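# Pour hazelnuts from bowl into a hand-held cup

## Task

On the table are a small bowl holding hazelnuts and an empty cup. Lift the cup and keep it off the table while every hazelnut goes from the bowl into it. From the moment the first hazelnut lands in the cup until the last one does, the cup may be supported only by the robot. Neither cup nor bowl may be released, or drop, unless some support lies within a few millimetres beneath it. At the end both must stand on the table by themselves, with nothing between them and the table: the cup upright, the bowl either way up. The robot must not be what keeps them in place. Finally open the hands and pull the arms away.

## Robot and tools

Robot: two arms, left_arm and right_arm, on opposite sides of the table; left_arm's base is on the +y side. Each arm ends in the same five-finger right hand, so the hands are not mirrored and every hand number means the same on both.

Frame: one scene frame, in metres. Origin is on the table top halfway between the two arm bases, table surface at z = 0, +z up. The state line gives each hand point's position, its orientation as quaternion wxyz, and its linear (m/s) and angular (rad/s) velocity. At long reach the printed position can be somewhat off.

Hand point: it sits 0.05 m in front of the palm, at the spot where the index pad meets the thumb tip in a pinch. Its axes: +z runs along the straightened fingers, +y points out of the palm, +x crosses the palm toward the little finger. Straight fingertips lie 0.06 to 0.07 m past the point along +z. Sideways, the hand spans 0.08 m on the little-finger side. On the thumb side it spans 0.02 m with the thumb swung in front of the palm, and up to 0.09 m otherwise. A wrist bracket on the little-finger side lies 0.03 m beyond the point in +y, extends 0.11 m across the palm, and can collide with things.

Row format: 28 numbers, each in [-1, 1], always both arms. The first 14 are left_arm, the next 14 right_arm. Each arm's block is dx, dy, dz, rx, ry, rz, then little, ring, middle, index, thumb_bend, thumb_turn, force_limit, speed.

The six motion numbers are an offset, not a pose. They are measured in the hand point's own axes, from its pose in the most recent result that showed it. Before any such result, and in later calls within the same reply, they are measured from where the hand is when the action starts. Scale: 1.0 is 0.6 m or 180 degrees. rx, ry, rz form a single rotation vector. All rows of one action share that same reference; they do not add up. All zeros therefore pulls the hand back to the reference pose; it does not hold still.

Hand numbers are targets, not offsets. Fingers and thumb_bend: +1 straight, -1 fully curled. thumb_turn: +1 beside the palm, -1 in front of it, opposite the fingers. A pinch is roughly index -0.22, thumb_bend -0.75, thumb_turn -0.57. force_limit maps linearly from about 0 N at -1 to 10 N at +1 (15 N for the two thumb motors), and only stops closing motion. speed maps from nearly zero at -1 to full at +1, where a full stroke takes 0.6 s. No value means no change: to keep a hand as it is, resend its last eight numbers. Before any were sent, use hand_measured plus hand_force_limit and hand_speed.

Grasping: with the thumb swung fully in front, the hand can wrap objects 0.035 to 0.08 m wide. The object then lies across the palm, centred toward the wrist from the hand point. Turn the thumb before reaching the object. A motor moves only when its target changes by 0.01 or more. It then runs until it arrives or hits force_limit, and locks (holding at least 15 N). To grip harder, raise force_limit and send a more-closed target. For a gentle close use speed -0.9 or lower. A slipped grip shows as hand_load_n dropping to about 0.

Tools:
execute_actions {actions, pictures}. actions holds at most one item. An empty list only reports state, with pictures. {"rows": [...], "steps": n}: 1 to 15 rows, n from 3 to 15 (default 15), each step 1/30 s; the final row is reused for leftover steps. {"steps": n} alone is a wait of up to 300 steps counted from the last result, including your reply time. The result arrives 3 steps before the action ends; those steps run while you reply.
move {target, speed, stop_force}: target is one 28-number row with offsets as above. Each hand travels a straight line and both arrive together, in 0.5 to 10 s. speed is in m/s, from 0.002 to 0.5 (default 0.25); turning is capped at twice that in rad/s. stop_force, 9 to 40 N (one value for both arms), ends an arm's path when its wrist senses that much extra push against the motion. Use it only slowly and without rotating. Leave it out when lifting off a surface. Hand numbers are sent at the start. The result has a move: line: done, off_target, moving, held, fault or contact, plus limits=paced or limits=held.
wait {seconds}: 0 to 10; sends nothing new.
zoom_image {camera, region}: camera is cam_low (896x504), cam_left_wrist or cam_right_wrist (616x616). region is [x0, y0, x1, y1] in pixels, at most 504 by 504.
show_instructions: shows the reference images.
finished_scene {scene}: ends the current scene, whose number you pass; final.

Control behaviour: each step, the commanded pose is clipped to within 100 mm and 16 degrees of the measured pose. Position beats orientation when both cannot be met. Motion lags commands by about 0.17 s. After an action the arm goes only to its last clipped pose, so check the result and send the remainder. HELD marks steps that were not sent. A pose unreachable line names the arm whose command the clearance check changed.

Results also give Wrist force and Wrist torque per arm, in the end effector's own axes. These carry an offset up to about 4 N and noise up to 2.4 N, and saturate near 50 N. hand_measured, hand_stopped_by (moving, target, force, stalled, fault) and hand_load_n (positive means pushed open) list six motor values in row order.

Avoid: pressing past contact, since the arms are stiff. A torque fault (133 N m for the large joints, 24.9 N m for the wrists, counting held weight) or an outside force of 150 N freezes that arm for 10 s. Avoid arm-to-arm collisions or pressing, dropping or knocking anything off the table, and motor overheating: a warning shows at 70 °C and the brakes engage at 85 °C. Loose objects may occasionally get nudged.

Each tool is called as a command line: name --argument value for each argument, lists and objects as JSON in quotes; but a table of rows of numbers goes row by row, as --pt "numbers of a row", without its own name.

Reference images:

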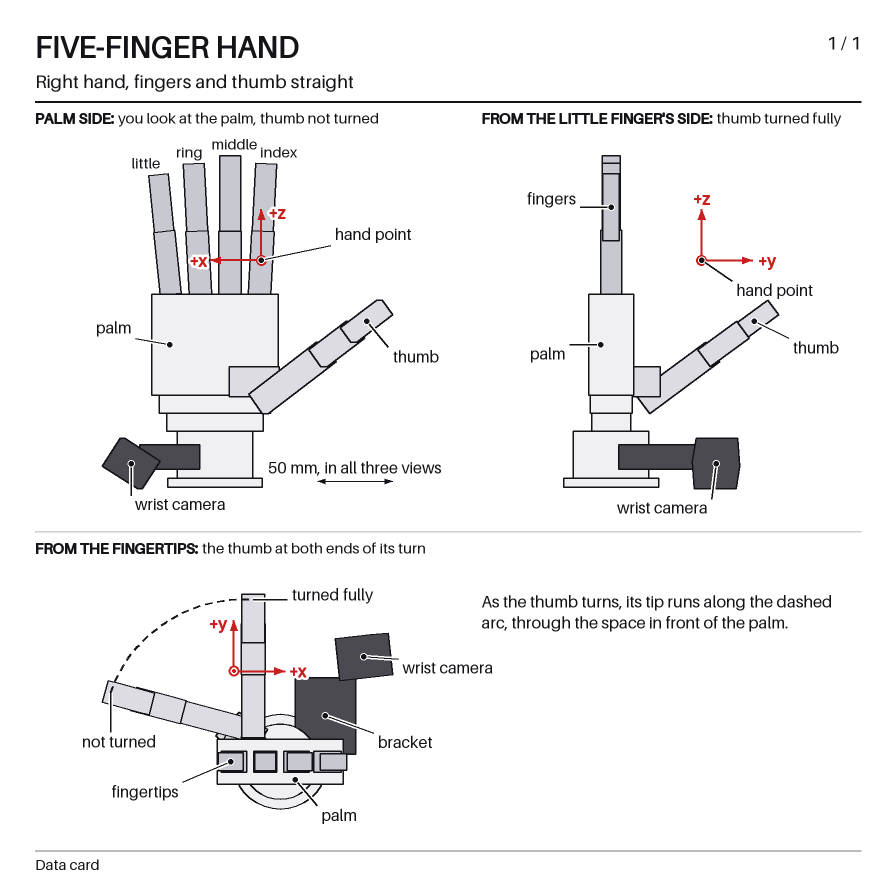

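## Session

execute_actions --actions '[]'

Scene clock: 0.00 s of 6600.00 s.
left_arm: end_effector_position=(+0.3354, +0.4909, +0.4728) hand_measured=(+1.000, +1.000, +1.000, +1.000, +1.000, +1.000) hand_load_n=(+0.0, +0.0, +0.0, +0.0, +0.0, +0.0) hand_stopped_by=(target, target, target, target, target, target) hand_force_limit=0.00 hand_speed=-0.80 end_effector_quat_wxyz=(-0.012, +0.294, +0.956, +0.021) end_effector_velocity=(+0.000, +0.000, +0.000) end_effector_angular_velocity=(-0.000, -0.000, +0.001) | right_arm: end_effector_position=(+0.0675, -0.2562, +0.4932) hand_measured=(+1.000, +1.000, +1.000, +1.000, +1.000, +1.000) hand_load_n=(+0.0, +0.0, +0.0, +0.0, +0.0, +0.0) hand_stopped_by=(target, target, target, target, target, target) hand_force_limit=0.00 hand_speed=-0.80 end_effector_quat_wxyz=(+0.018, -0.384, +0.923, -0.007) end_effector_velocity=(-0.001, -0.000, +0.001) end_effector_angular_velocity=(+0.001, -0.001, -0.001)
Joint positions: left_arm=[ 0.573 -1.722  1.371  1.965  1.549 -1.87 ] | right_arm=[-1.178 -1.752  1.312  1.975  1.587 -1.902]
Joint velocities: left_arm=[ 0.    -0.    -0.    -0.     0.    -0.001] | right_arm=[-0.001 -0.002 -0.     0.001  0.     0.001]
Wrist force (N, on the end effector, along its own x y z axes, offset not removed): no reading
Wrist torque (N m, same axes, about the end effector's origin, offset not removed): no reading
Hand target (left_arm): +0.335, +0.491, +0.473; -0.012, +0.294, +0.956, +0.021
Hand target (right_arm): +0.068, -0.256, +0.493; +0.018, -0.384, +0.923, -0.007

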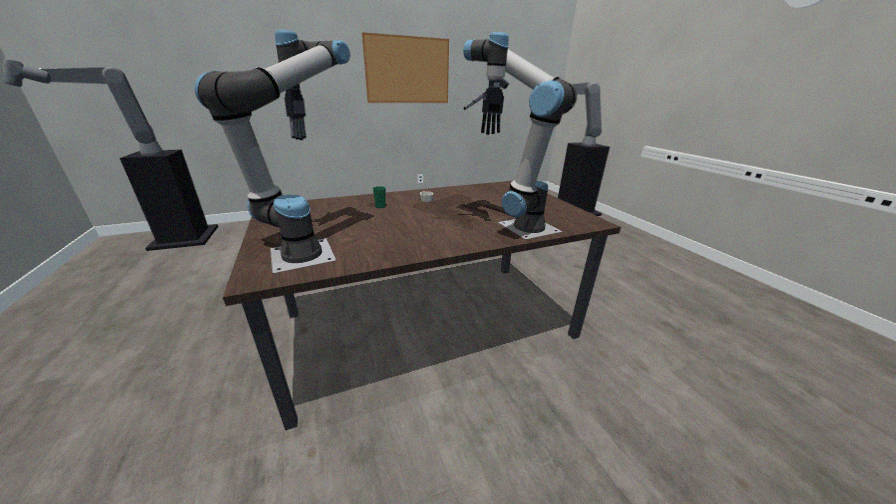

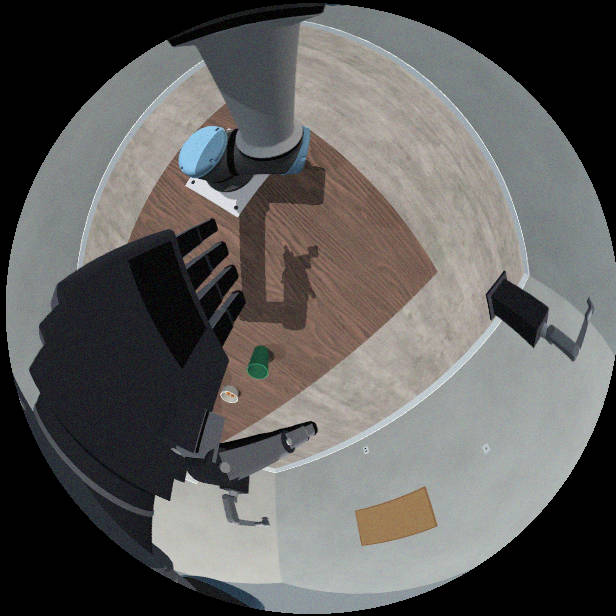

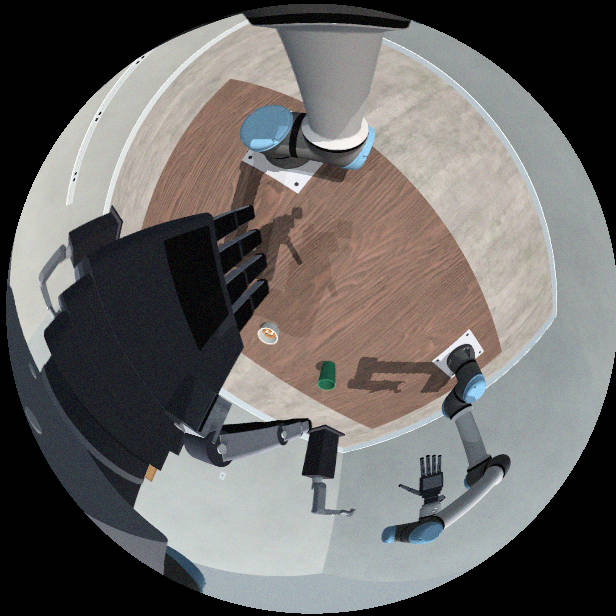

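zoom_image --camera "cam_low" --region '[340, 160, 470, 230]'

zoom_image --camera "cam_right_wrist" --region '[230, 290, 370, 410]'

zoom_image --camera "cam_left_wrist" --region '[190, 320, 310, 430]'

Region (340, 160, 470, 230) of cam_low's 896x504 image, scaled by 3.877, with more detail than that image has; it fills the top 271 rows of this view, and the rest is white.

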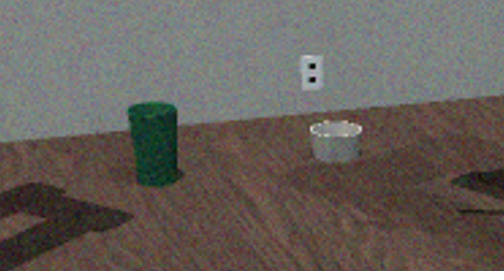

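Region (230, 290, 370, 410) of cam_right_wrist's 616x616 image, scaled by 3.600, with more detail than that image has; it fills the top 432 rows of this view, and the rest is white.

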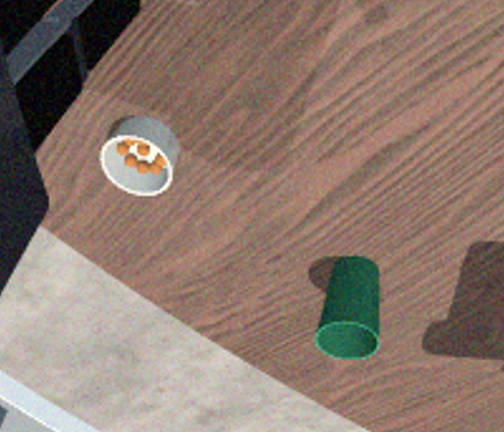

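Region (190, 320, 310, 430) of cam_left_wrist's 616x616 image, scaled by 4.200, with more detail than that image has; it fills the top 462 rows of this view, and the rest is white.

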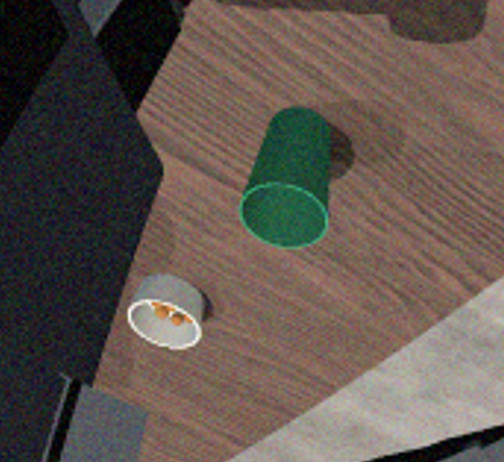

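zoom_image --camera "cam_low" --region '[200, 160, 430, 310]'

zoom_image --camera "cam_low" --region '[410, 150, 640, 280]'

Region (200, 160, 430, 310) of cam_low's 896x504 image, scaled by 2.191, with more detail than that image has; it fills the top 329 rows of this view, and the rest is white.

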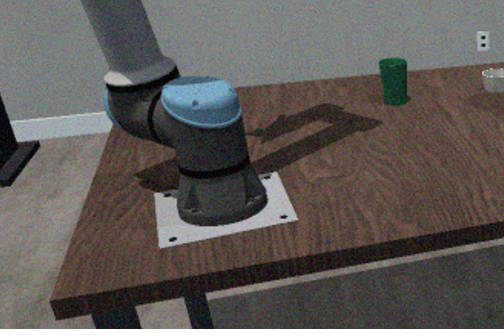

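Region (410, 150, 640, 280) of cam_low's 896x504 image, scaled by 2.191, with more detail than that image has; it fills the top 285 rows of this view, and the rest is white.

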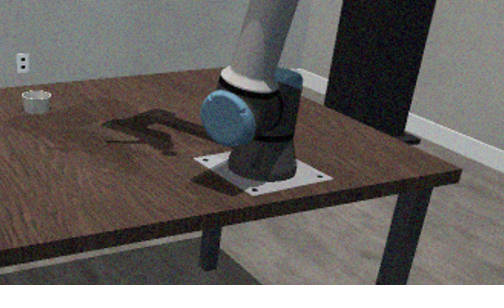

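move --target '[0,-0.1,0.167,0,0,-0.884, 1,1,1,1,1,-1,0,0, -0.16,-0.265,0.15,0,0,-0.944, 1,1,1,1,1,-1,0,0]' --speed 0.5

Scene clock: 10.47 s of 6600.00 s.
left_arm: end_effector_position=(+0.3008, +0.4460, +0.3709) hand_measured=(+1.000, +1.000, +1.000, +1.000, +1.000, -1.000) hand_load_n=(+0.0, +0.0, +0.0, +0.0, +0.0, +0.0) hand_stopped_by=(target, target, target, target, target, target) hand_force_limit=0.00 hand_speed=0.00 end_effector_quat_wxyz=(-0.018, +0.886, -0.463, -0.016) end_effector_velocity=(-0.000, -0.000, +0.000) end_effector_angular_velocity=(+0.000, -0.003, +0.010) | right_arm: end_effector_position=(+0.2512, -0.3000, +0.4103) hand_measured=(+1.000, +1.000, +1.000, +1.000, +1.000, -1.000) hand_load_n=(+0.0, +0.0, +0.0, +0.0, +0.0, +0.0) hand_stopped_by=(target, target, target, target, target, target) hand_force_limit=0.00 hand_speed=0.00 end_effector_quat_wxyz=(+0.006, +0.954, +0.300, +0.019) end_effector_velocity=(+0.001, -0.001, -0.000) end_effector_angular_velocity=(-0.001, +0.002, +0.012)
Joint positions: left_arm=[ 0.816 -1.537  1.462  1.683  1.54  -4.403] | right_arm=[-1.148 -1.392  1.179  1.748  1.589 -4.836]
Joint velocities: left_arm=[-0.    -0.002  0.001 -0.001 -0.002 -0.01 ] | right_arm=[-0.002 -0.001  0.002  0.001 -0.001 -0.014]
Wrist force (N, on the end effector, along its own x y z axes, offset not removed): left_arm=[0.3 1.2 -0.5] | right_arm=[0.4 -0.1 -0.5]
Wrist torque (N m, same axes, about the end effector's origin, offset not removed): left_arm=[0.15 -0.18 -0.02] | right_arm=[0.08 -0.12 -0.05]
Hand target (left_arm): +0.301, +0.446, +0.371; -0.019, +0.886, -0.462, -0.016
Hand target (right_arm): +0.251, -0.300, +0.410; +0.006, +0.953, +0.301, +0.019
Off the commanded pose (left_arm): 0.000 m, 0 deg.
Off the commanded pose (right_arm): 0.000 m, 0 deg.
Kept back: nothing.
After step 90, 3.87 s passed at rest.
move: done

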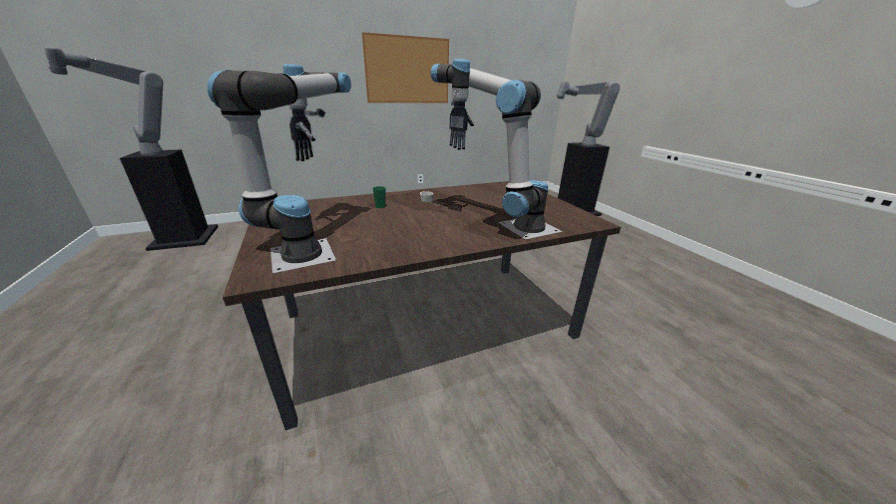

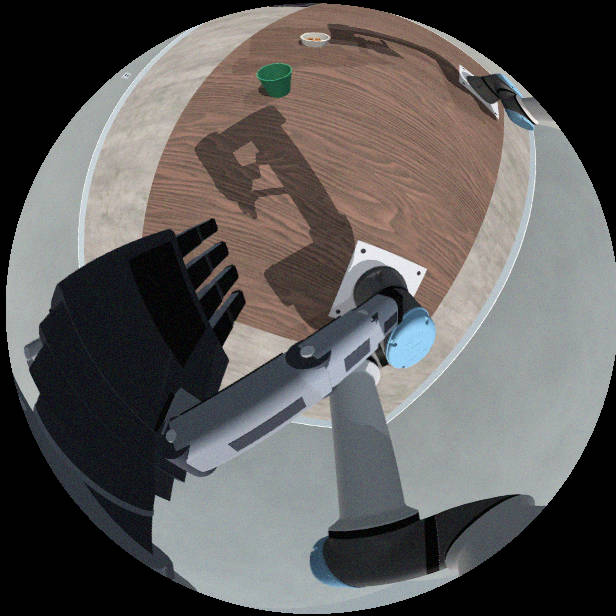

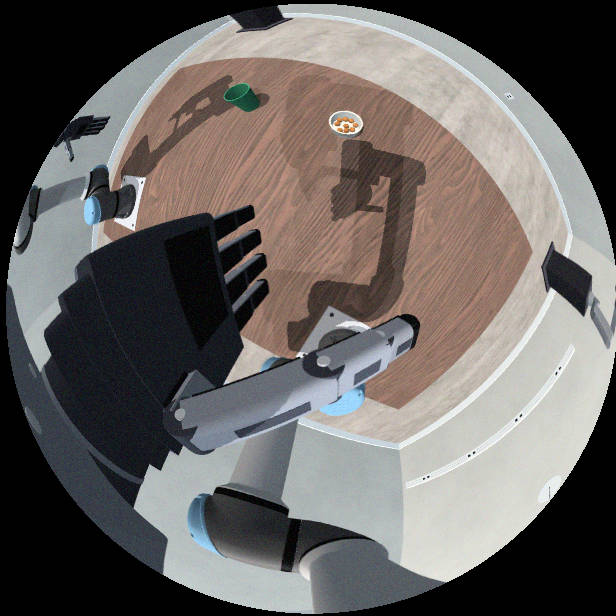

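zoom_image --camera "cam_right_wrist" --region '[310, 95, 380, 150]'

Region (310, 95, 380, 150) of cam_right_wrist's 616x616 image, scaled by 7.200, with more detail than that image has; it fills the top 396 rows of this view, and the rest is white.

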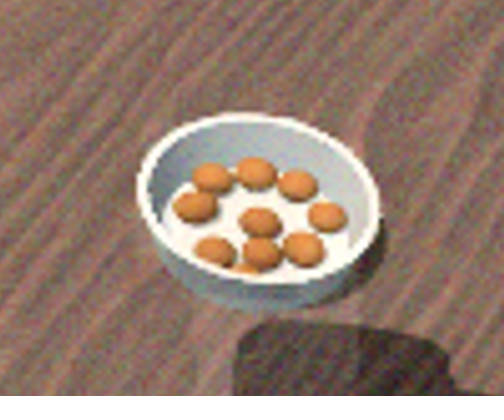

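move --target '[0.547,-0.002,0.477,-0.0036,0.5143,-0.0051, 1,1,1,1,1,-1,0,0, 0.348,0.011,0.579,0.0502,0.4888,-0.0375, 1,1,1,1,1,-1,0,0]' --speed 0.4

Scene clock: 13.90 s of 6600.00 s.
left_arm: end_effector_position=(+0.4869, +0.1913, +0.0702) hand_measured=(+1.000, +1.000, +1.000, +1.000, +1.000, -1.000) hand_load_n=(+0.0, +0.0, +0.0, +0.0, +0.0, +0.0) hand_stopped_by=(target, target, target, target, target, target) hand_force_limit=0.00 hand_speed=0.00 end_effector_quat_wxyz=(+0.326, +0.627, -0.327, +0.627) end_effector_velocity=(+0.001, -0.001, +0.000) end_effector_angular_velocity=(-0.008, -0.006, +0.001) | right_arm: end_effector_position=(+0.4393, -0.1851, +0.0700) hand_measured=(+1.000, +1.000, +1.000, +1.000, +1.000, -1.000) hand_load_n=(+0.0, +0.0, +0.0, +0.0, +0.0, +0.0) hand_stopped_by=(target, target, target, target, target, target) hand_force_limit=0.00 hand_speed=0.00 end_effector_quat_wxyz=(-0.271, +0.654, +0.270, +0.652) end_effector_velocity=(+0.001, +0.001, -0.002) end_effector_angular_velocity=(+0.009, -0.009, -0.000)
Joint positions: left_arm=[ 0.827 -1.176  2.301 -1.124  1.89  -4.71 ] | right_arm=[-1.386 -1.241  2.427 -1.185  1.034 -4.711]
Joint velocities: left_arm=[-0.001  0.006  0.001 -0.017 -0.002 -0.003] | right_arm=[ 0.003  0.017  0.003 -0.034  0.003  0.008]
Wrist force (N, on the end effector, along its own x y z axes, offset not removed): left_arm=[2.7 2.5 -0.5] | right_arm=[-2.2 -1.0 0.4]
Wrist torque (N m, same axes, about the end effector's origin, offset not removed): left_arm=[0.28 -0.52 0.09] | right_arm=[-0.13 0.11 -0.33]
Hand target (left_arm): +0.487, +0.191, +0.070; +0.326, +0.627, -0.327, +0.627
Hand target (right_arm): +0.439, -0.185, +0.070; -0.272, +0.653, +0.270, +0.653
Off the commanded pose (left_arm): 0.001 m, 0 deg.
Off the commanded pose (right_arm): 0.001 m, 0 deg.
Kept back: nothing.
move: done

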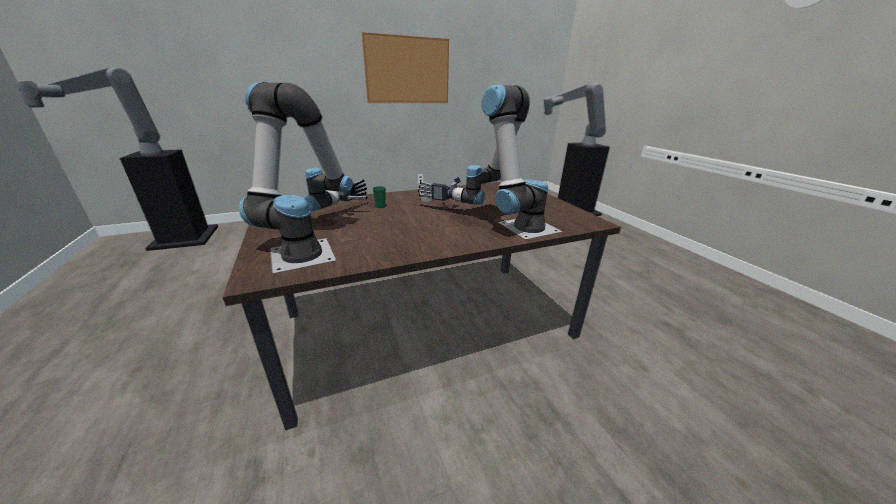

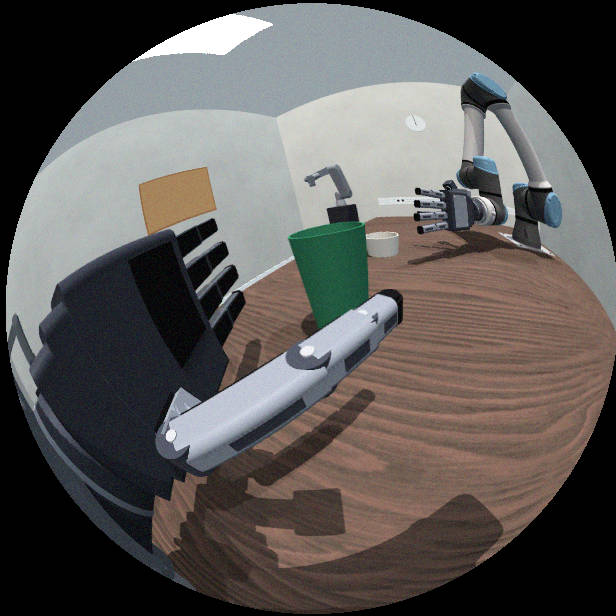

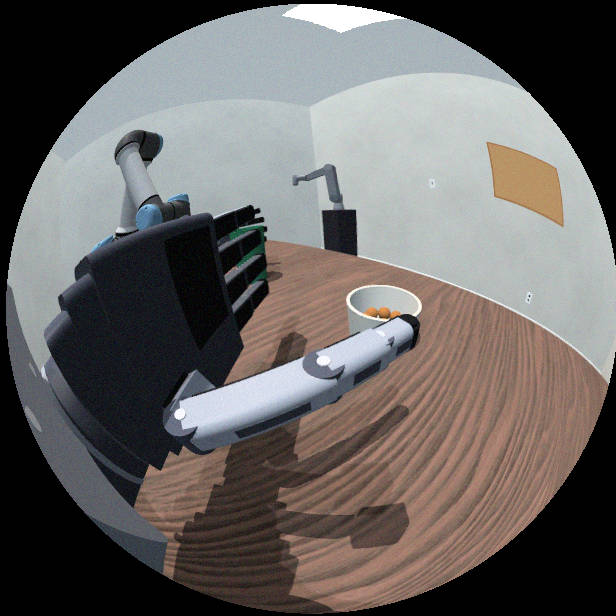

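zoom_image --camera "cam_left_wrist" --region '[270, 200, 420, 350]'

zoom_image --camera "cam_right_wrist" --region '[200, 190, 440, 380]'

Region (270, 200, 420, 350) of cam_left_wrist's 616x616 image, scaled by 3.360, with more detail than that image has.

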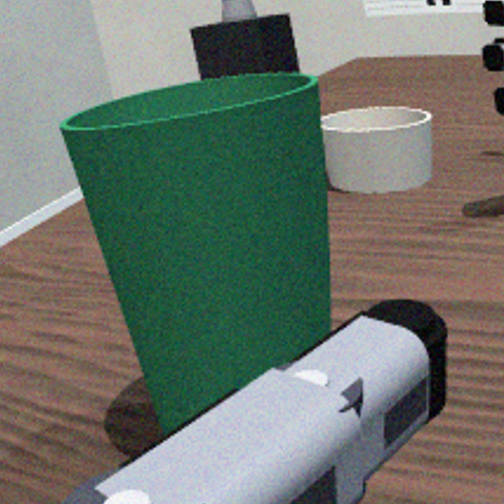

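Region (200, 190, 440, 380) of cam_right_wrist's 616x616 image, scaled by 2.100, with more detail than that image has; it fills the top 399 rows of this view, and the rest is white.

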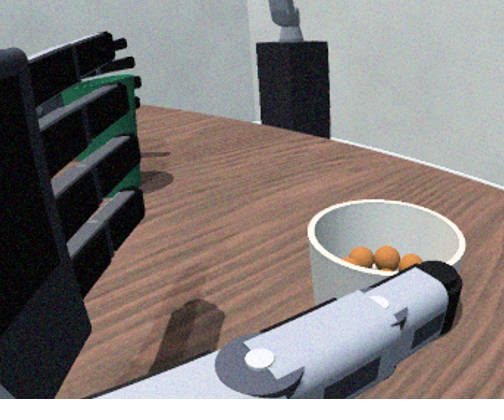

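move --target '[-0.058,0.035,0.07,0,0,0, 1,1,1,1,1,-1,0,0, -0.072,0.06,0.05,0,0,0, 1,1,1,1,1,-1,0,0]' --speed 0.12

Scene clock: 16.47 s of 6600.00 s.
left_arm: end_effector_position=(+0.4938, +0.1450, +0.0354) hand_measured=(+1.000, +1.000, +1.000, +1.000, +1.000, -1.000) hand_load_n=(+0.0, +0.0, +0.0, +0.0, +0.0, +0.0) hand_stopped_by=(target, target, target, target, target, target) hand_force_limit=0.00 hand_speed=0.00 end_effector_quat_wxyz=(+0.326, +0.627, -0.328, +0.627) end_effector_velocity=(+0.000, -0.001, -0.001) end_effector_angular_velocity=(-0.000, +0.000, +0.000) | right_arm: end_effector_position=(+0.4857, -0.1892, +0.0268) hand_measured=(+1.000, +1.000, +1.000, +1.000, +1.000, -1.000) hand_load_n=(+0.0, +0.0, +0.0, +0.0, +0.0, +0.0) hand_stopped_by=(target, target, target, target, target, target) hand_force_limit=0.00 hand_speed=0.00 end_effector_quat_wxyz=(-0.271, +0.654, +0.270, +0.652) end_effector_velocity=(+0.002, +0.001, -0.001) end_effector_angular_velocity=(+0.001, -0.000, +0.002)
Joint positions: left_arm=[ 0.736 -1.05   2.246 -1.194  1.798 -4.71 ] | right_arm=[-1.433 -1.058  2.333 -1.273  0.987 -4.711]
Joint velocities: left_arm=[-0.002  0.004 -0.003 -0.002 -0.002 -0.001] | right_arm=[-0.001  0.006 -0.004 -0.003 -0.002  0.001]
Wrist force (N, on the end effector, along its own x y z axes, offset not removed): left_arm=[-0.7 2.8 -0.5] | right_arm=[-1.1 -1.1 -0.9]
Wrist torque (N m, same axes, about the end effector's origin, offset not removed): left_arm=[0.54 0.05 -0.09] | right_arm=[-0.28 0.04 -0.26]
Hand target (left_arm): +0.494, +0.145, +0.035; +0.326, +0.627, -0.328, +0.627
Hand target (right_arm): +0.486, -0.189, +0.027; -0.271, +0.654, +0.270, +0.652
Off the commanded pose (left_arm): 0.000 m, 0 deg.
Off the commanded pose (right_arm): 0.000 m, 0 deg.
Kept back: nothing.
move: done

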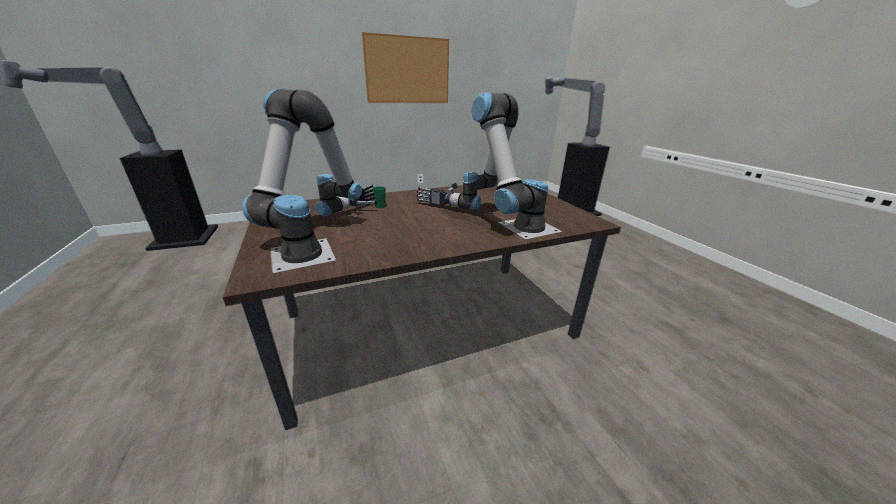

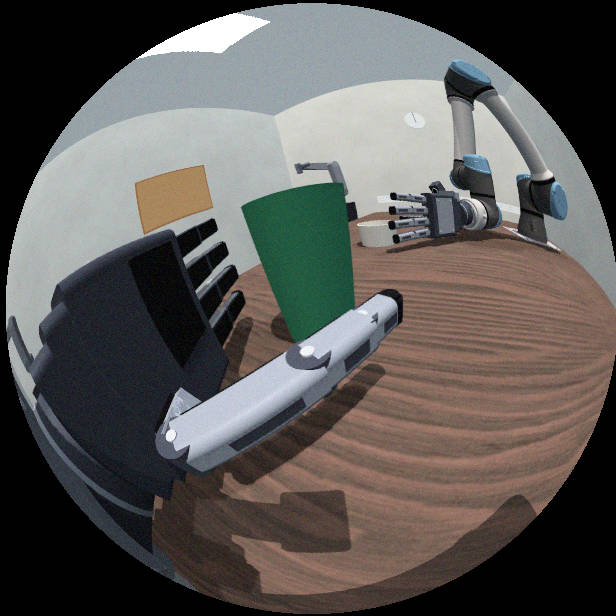

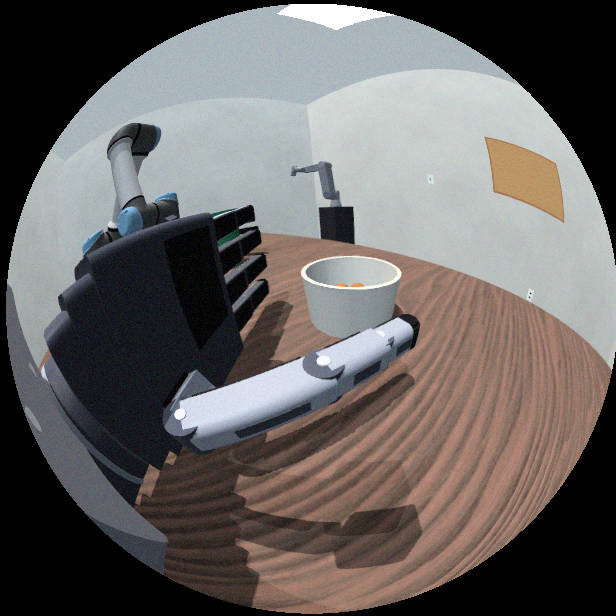

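zoom_image --camera "cam_left_wrist" --region '[340, 170, 520, 270]'

Region (340, 170, 520, 270) of cam_left_wrist's 616x616 image, scaled by 2.800, with more detail than that image has.

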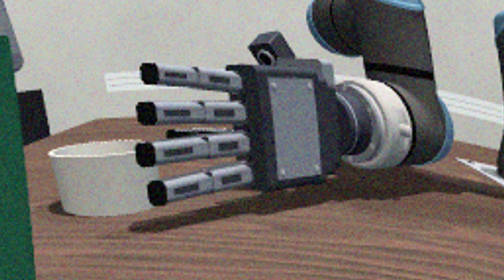

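move --target '[0,0.04,0.095,0,0,0, 1,1,1,1,1,-1,0,0, -0.014,0,0,0,0,0, 1,1,1,1,1,-1,0,0]' --speed 0.07 --stop_force 10

Scene clock: 20.43 s of 6600.00 s.
left_arm: end_effector_position=(+0.5068, +0.0847, +0.0354) hand_measured=(+1.000, +1.000, +1.000, +1.000, +1.000, -1.000) hand_load_n=(+0.0, +0.0, +0.0, +0.0, +0.0, +0.0) hand_stopped_by=(target, target, target, target, target, target) hand_force_limit=0.00 hand_speed=0.00 end_effector_quat_wxyz=(+0.326, +0.627, -0.328, +0.627) end_effector_velocity=(+0.000, -0.002, -0.000) end_effector_angular_velocity=(-0.000, +0.000, -0.000) | right_arm: end_effector_position=(+0.4857, -0.1893, +0.0184) hand_measured=(+1.000, +1.000, +1.000, +1.000, +1.000, -1.000) hand_load_n=(+0.0, +0.0, +0.0, +0.0, +0.0, +0.0) hand_stopped_by=(target, target, target, target, target, target) hand_force_limit=0.00 hand_speed=0.00 end_effector_quat_wxyz=(-0.271, +0.654, +0.270, +0.652) end_effector_velocity=(-0.000, -0.000, -0.001) end_effector_angular_velocity=(-0.000, +0.001, -0.001)
Joint positions: left_arm=[ 0.646 -1.005  2.136 -1.13   1.708 -4.71 ] | right_arm=[-1.433 -1.032  2.332 -1.298  0.987 -4.711]
Joint velocities: left_arm=[-0.003  0.002 -0.004  0.002 -0.002 -0.   ] | right_arm=[-0.     0.     0.001 -0.     0.     0.   ]
Wrist force (N, on the end effector, along its own x y z axes, offset not removed): left_arm=[0.7 -0.1 1.0] | right_arm=[-1.0 -0.3 0.5]
Wrist torque (N m, same axes, about the end effector's origin, offset not removed): left_arm=[0.09 -0.27 -0.15] | right_arm=[-0.03 -0.02 -0.31]
Hand target (left_arm): +0.507, +0.085, +0.035; +0.326, +0.627, -0.328, +0.627
Hand target (right_arm): +0.486, -0.189, +0.018; -0.271, +0.654, +0.270, +0.652
Off the commanded pose (left_arm): 0.000 m, 0 deg.
Off the commanded pose (right_arm): 0.000 m, 0 deg.
Kept back: nothing.
move: done

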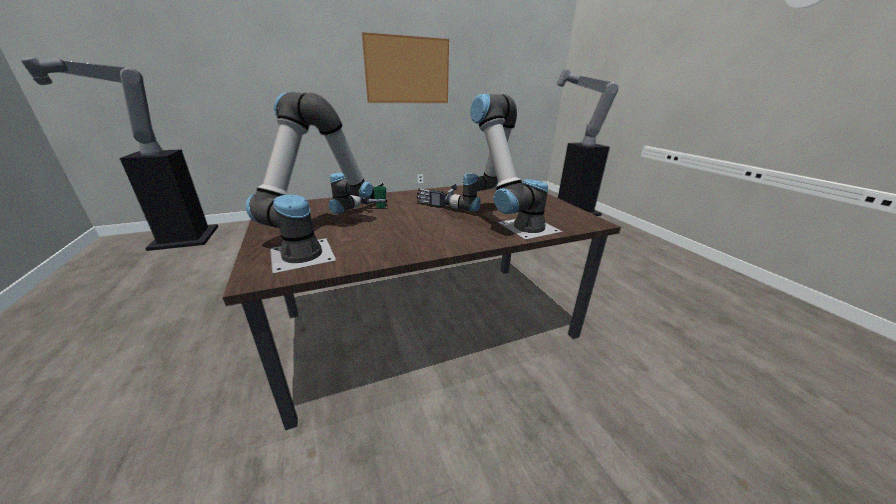

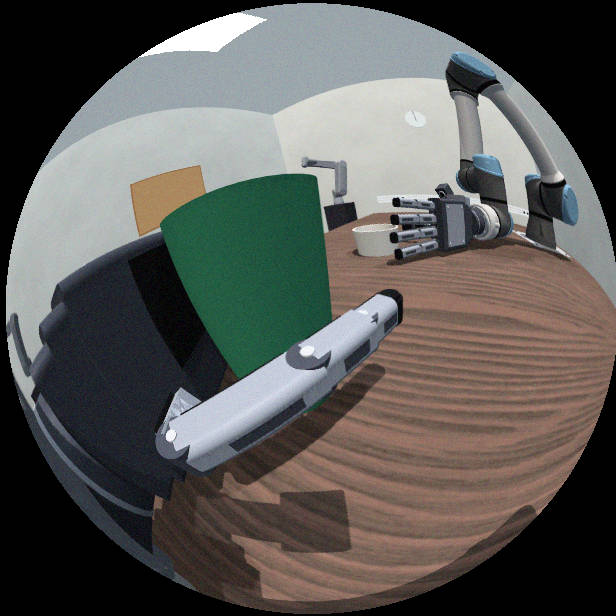

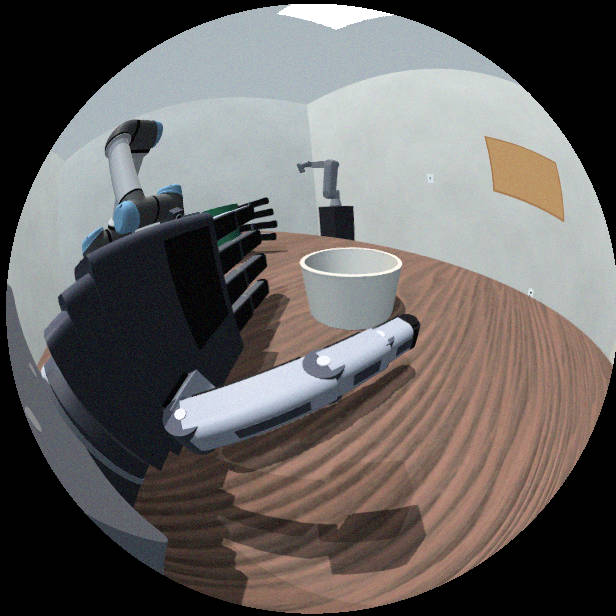

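move --target '[0,0,0,0,0,0, -0.6,-0.6,-0.6,-0.6,-0.7,-1,0.2,-0.6, -0.003,0.045,0.1,0,0,0, 1,1,1,1,1,-1,0,0]' --speed 0.06 --stop_force 10

Scene clock: 22.63 s of 6600.00 s.
left_arm: end_effector_position=(+0.5069, +0.0847, +0.0355) hand_measured=(-0.128, -0.084, -0.084, -0.062, +0.378, -1.000) hand_load_n=(+9.0, +1.0, +4.5, +3.5, +13.0, +8.0) hand_stopped_by=(force, force, force, force, force, target) hand_force_limit=0.20 hand_speed=-0.60 end_effector_quat_wxyz=(+0.326, +0.627, -0.328, +0.627) end_effector_velocity=(-0.000, -0.000, +0.000) end_effector_angular_velocity=(+0.000, -0.001, -0.000) | right_arm: end_effector_position=(+0.5472, -0.1658, +0.0165) hand_measured=(+1.000, +1.000, +1.000, +1.000, +1.000, -1.000) hand_load_n=(+0.0, +0.0, +0.0, +0.0, +0.0, +0.0) hand_stopped_by=(target, target, target, target, target, target) hand_force_limit=0.00 hand_speed=0.00 end_effector_quat_wxyz=(-0.271, +0.654, +0.270, +0.652) end_effector_velocity=(+0.000, -0.000, -0.000) end_effector_angular_velocity=(-0.000, +0.001, -0.001)
Joint positions: left_arm=[ 0.646 -1.005  2.136 -1.13   1.708 -4.71 ] | right_arm=[-1.406 -0.96   2.144 -1.182  1.014 -4.711]
Joint velocities: left_arm=[-0.    -0.     0.    -0.001 -0.     0.001] | right_arm=[-0.001  0.001 -0.001  0.     0.     0.   ]
Wrist force (N, on the end effector, along its own x y z axes, offset not removed): left_arm=[1.6 2.0 -2.3] | right_arm=[0.1 -1.0 -1.0]
Wrist torque (N m, same axes, about the end effector's origin, offset not removed): left_arm=[0.33 -0.14 -0.02] | right_arm=[-0.09 -0.17 -0.07]
Hand target (left_arm): +0.507, +0.085, +0.035; +0.326, +0.627, -0.328, +0.627
Hand target (right_arm): +0.547, -0.166, +0.017; -0.271, +0.654, +0.270, +0.652
Off the commanded pose (left_arm): 0.000 m, 0 deg.
Off the commanded pose (right_arm): 0.000 m, 0 deg.
Kept back: nothing.
move: done

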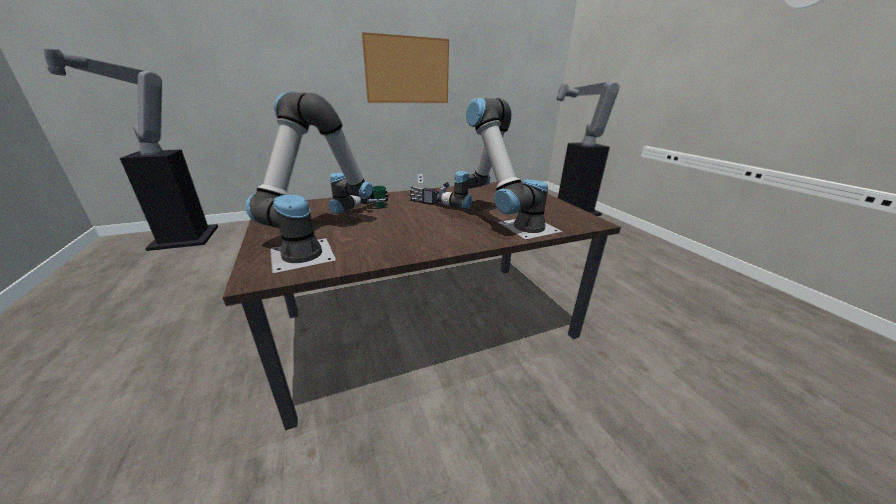

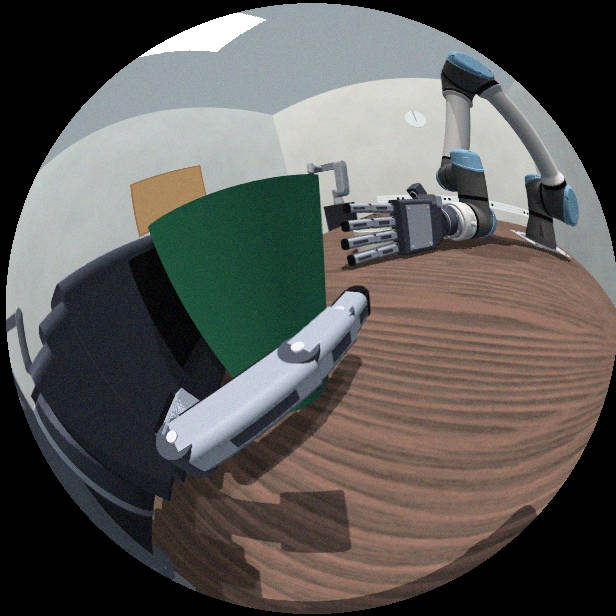

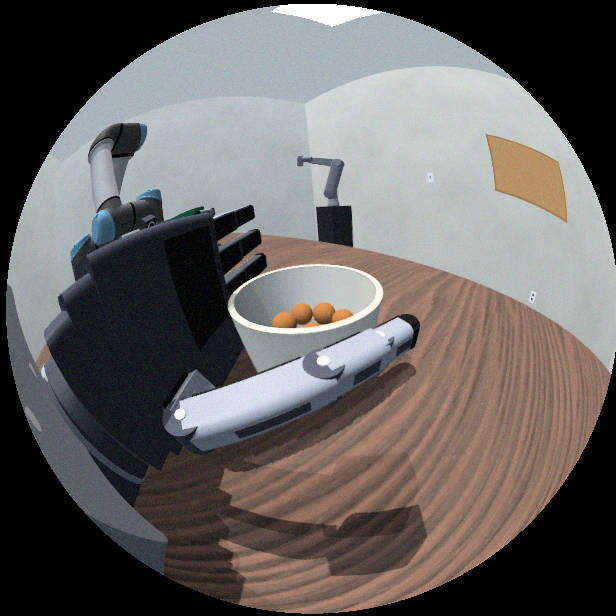

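move --target '[0,0,0,0,0,0, -0.6,-0.6,-0.6,-0.6,-0.7,-1,0.2,-0.6, 0,0,0.012,0,0,0, 1,1,-0.2,-0.2,0.9,-1,0,-0.6]' --speed 0.03

Scene clock: 24.37 s of 6600.00 s.
left_arm: end_effector_position=(+0.5069, +0.0847, +0.0355) hand_measured=(-0.128, -0.084, -0.084, -0.062, +0.378, -1.000) hand_load_n=(+9.0, +1.0, +4.5, +3.5, +13.0, +8.0) hand_stopped_by=(force, force, force, force, force, target) hand_force_limit=0.20 hand_speed=-0.60 end_effector_quat_wxyz=(+0.326, +0.627, -0.328, +0.627) end_effector_velocity=(-0.000, -0.000, +0.000) end_effector_angular_velocity=(+0.000, -0.000, -0.000) | right_arm: end_effector_position=(+0.5523, -0.1607, +0.0165) hand_measured=(+1.000, +1.000, +0.248, +0.184, +0.906, -1.000) hand_load_n=(+0.0, +0.0, +2.5, +9.0, +10.5, +0.5) hand_stopped_by=(target, target, force, force, target, target) hand_force_limit=0.00 hand_speed=-0.60 end_effector_quat_wxyz=(-0.271, +0.654, +0.270, +0.652) end_effector_velocity=(+0.001, -0.000, +0.001) end_effector_angular_velocity=(+0.000, -0.001, -0.000)
Joint positions: left_arm=[ 0.646 -1.005  2.136 -1.13   1.708 -4.71 ] | right_arm=[-1.396 -0.952  2.123 -1.17   1.024 -4.711]
Joint velocities: left_arm=[-0. -0.  0.  0.  0.  0.] | right_arm=[-0.001 -0.    -0.001  0.    -0.    -0.   ]
Wrist force (N, on the end effector, along its own x y z axes, offset not removed): left_arm=[4.0 3.5 0.6] | right_arm=[0.9 -0.2 -0.3]
Wrist torque (N m, same axes, about the end effector's origin, offset not removed): left_arm=[0.38 -0.51 0.07] | right_arm=[-0.14 -0.17 -0.19]
Hand target (left_arm): +0.507, +0.085, +0.035; +0.326, +0.627, -0.328, +0.627
Hand target (right_arm): +0.552, -0.161, +0.017; -0.271, +0.654, +0.270, +0.652
Off the commanded pose (left_arm): 0.000 m, 0 deg.
Off the commanded pose (right_arm): 0.000 m, 0 deg.
Kept back: nothing.
move: done

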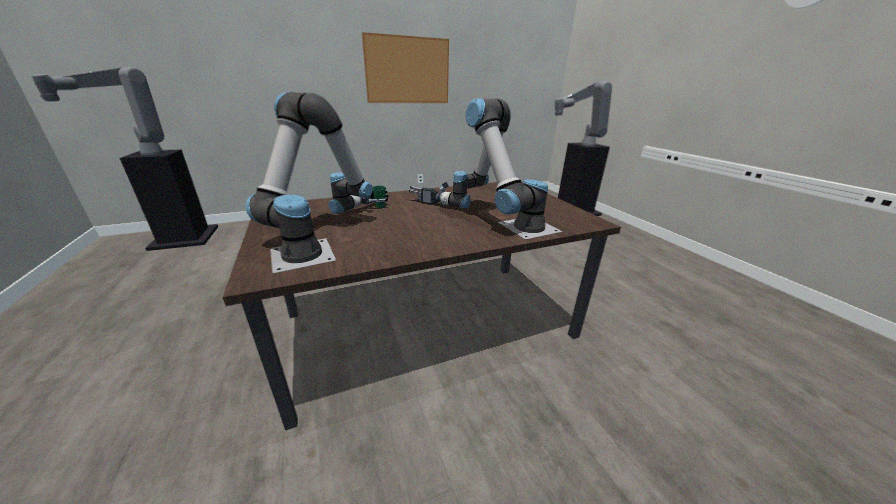

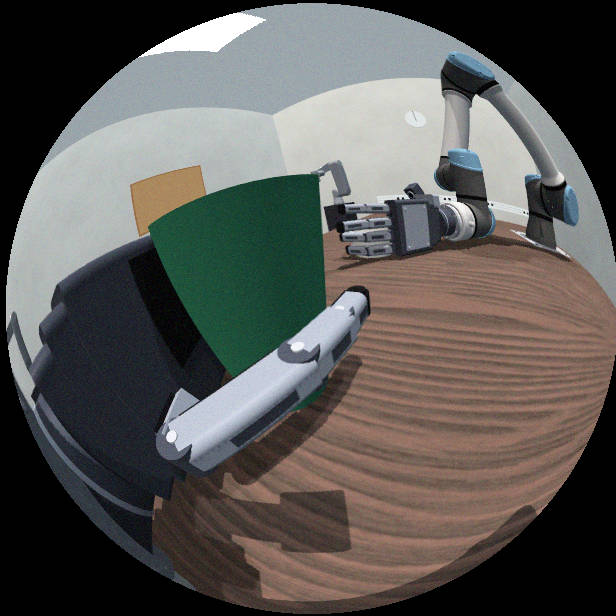

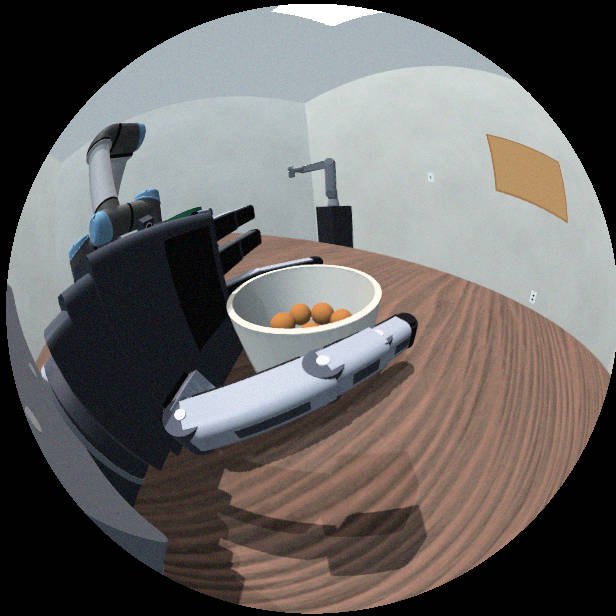

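move --target '[0.05,0,0,0,0,0, -0.6,-0.6,-0.6,-0.6,-0.7,-1,0.2,-0.6, 0.05,0,0,0,0,0, 1,1,-0.22,-0.2,0.9,-1,-0.1,-0.9]' --speed 0.05

Scene clock: 25.60 s of 6600.00 s.
left_arm: end_effector_position=(+0.5068, +0.0847, +0.0653) hand_measured=(-0.128, -0.084, -0.084, -0.062, +0.378, -1.000) hand_load_n=(+8.5, +0.5, +5.0, +4.0, +12.5, +8.5) hand_stopped_by=(force, force, force, force, force, target) hand_force_limit=0.20 hand_speed=-0.60 end_effector_quat_wxyz=(+0.326, +0.627, -0.328, +0.627) end_effector_velocity=(-0.000, +0.000, +0.001) end_effector_angular_velocity=(+0.001, +0.001, +0.000) | right_arm: end_effector_position=(+0.5523, -0.1607, +0.0463) hand_measured=(+1.000, +1.000, +0.240, +0.184, +0.908, -1.000) hand_load_n=(+0.0, +0.0, +4.5, +8.0, +11.5, +1.5) hand_stopped_by=(target, target, force, force, target, target) hand_force_limit=-0.10 hand_speed=-0.90 end_effector_quat_wxyz=(-0.271, +0.654, +0.270, +0.652) end_effector_velocity=(+0.000, +0.001, +0.003) end_effector_angular_velocity=(-0.000, -0.002, +0.000)
Joint positions: left_arm=[ 0.645 -1.079  2.132 -1.053  1.708 -4.71 ] | right_arm=[-1.396 -1.027  2.123 -1.095  1.024 -4.711]
Joint velocities: left_arm=[-0.    -0.004  0.     0.006 -0.     0.   ] | right_arm=[ 0.001 -0.005 -0.001  0.005  0.001 -0.001]
Wrist force (N, on the end effector, along its own x y z axes, offset not removed): left_arm=[0.3 -1.8 0.7] | right_arm=[-3.5 -0.5 0.4]
Wrist torque (N m, same axes, about the end effector's origin, offset not removed): left_arm=[-0.17 -0.31 -0.09] | right_arm=[-0.09 0.11 -0.16]
Hand target (left_arm): +0.507, +0.085, +0.065; +0.326, +0.627, -0.328, +0.627
Hand target (right_arm): +0.552, -0.161, +0.047; -0.271, +0.654, +0.270, +0.652
Off the commanded pose (left_arm): 0.000 m, 0 deg.
Off the commanded pose (right_arm): 0.000 m, 0 deg.
Kept back: nothing.
move: done

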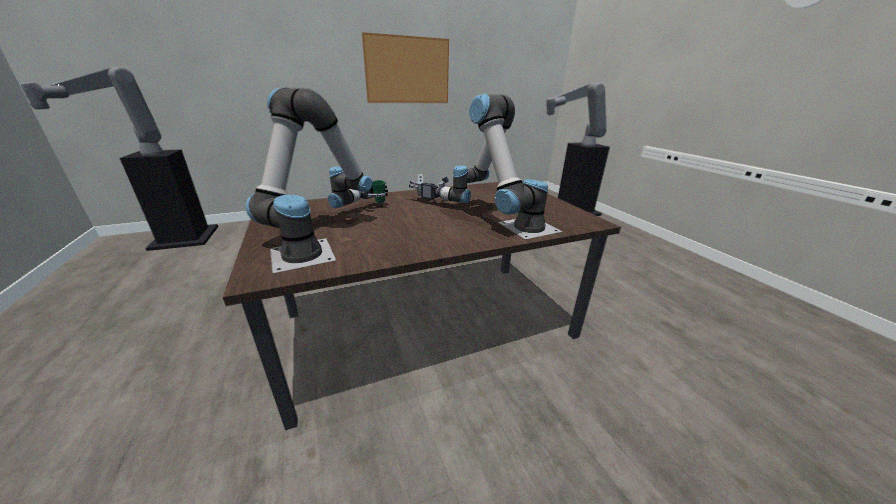

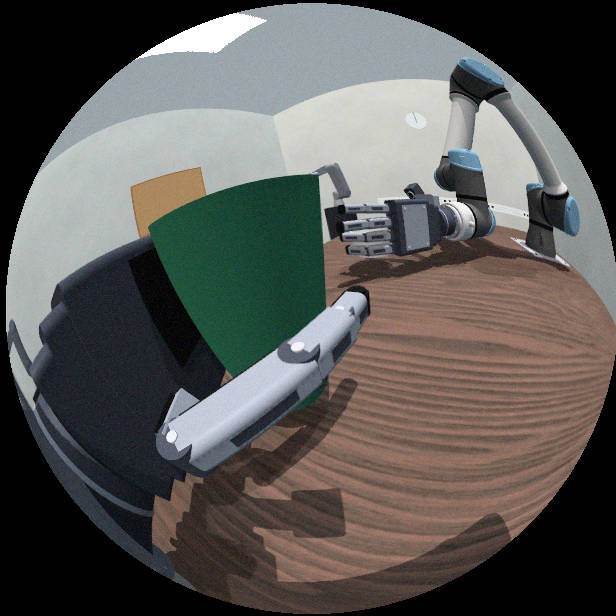

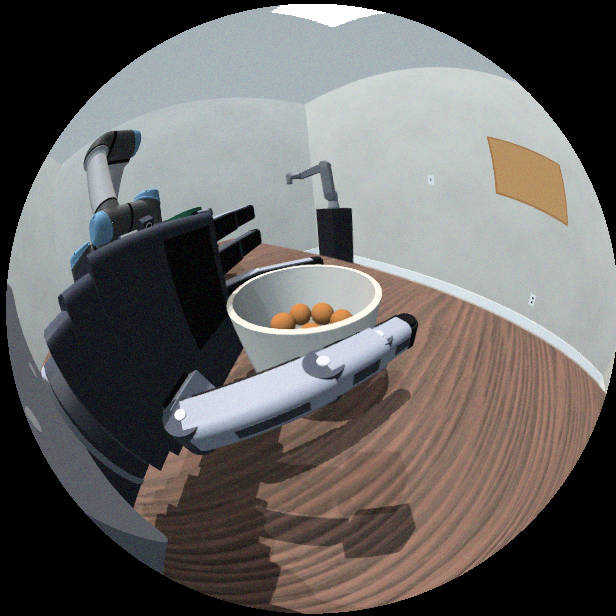

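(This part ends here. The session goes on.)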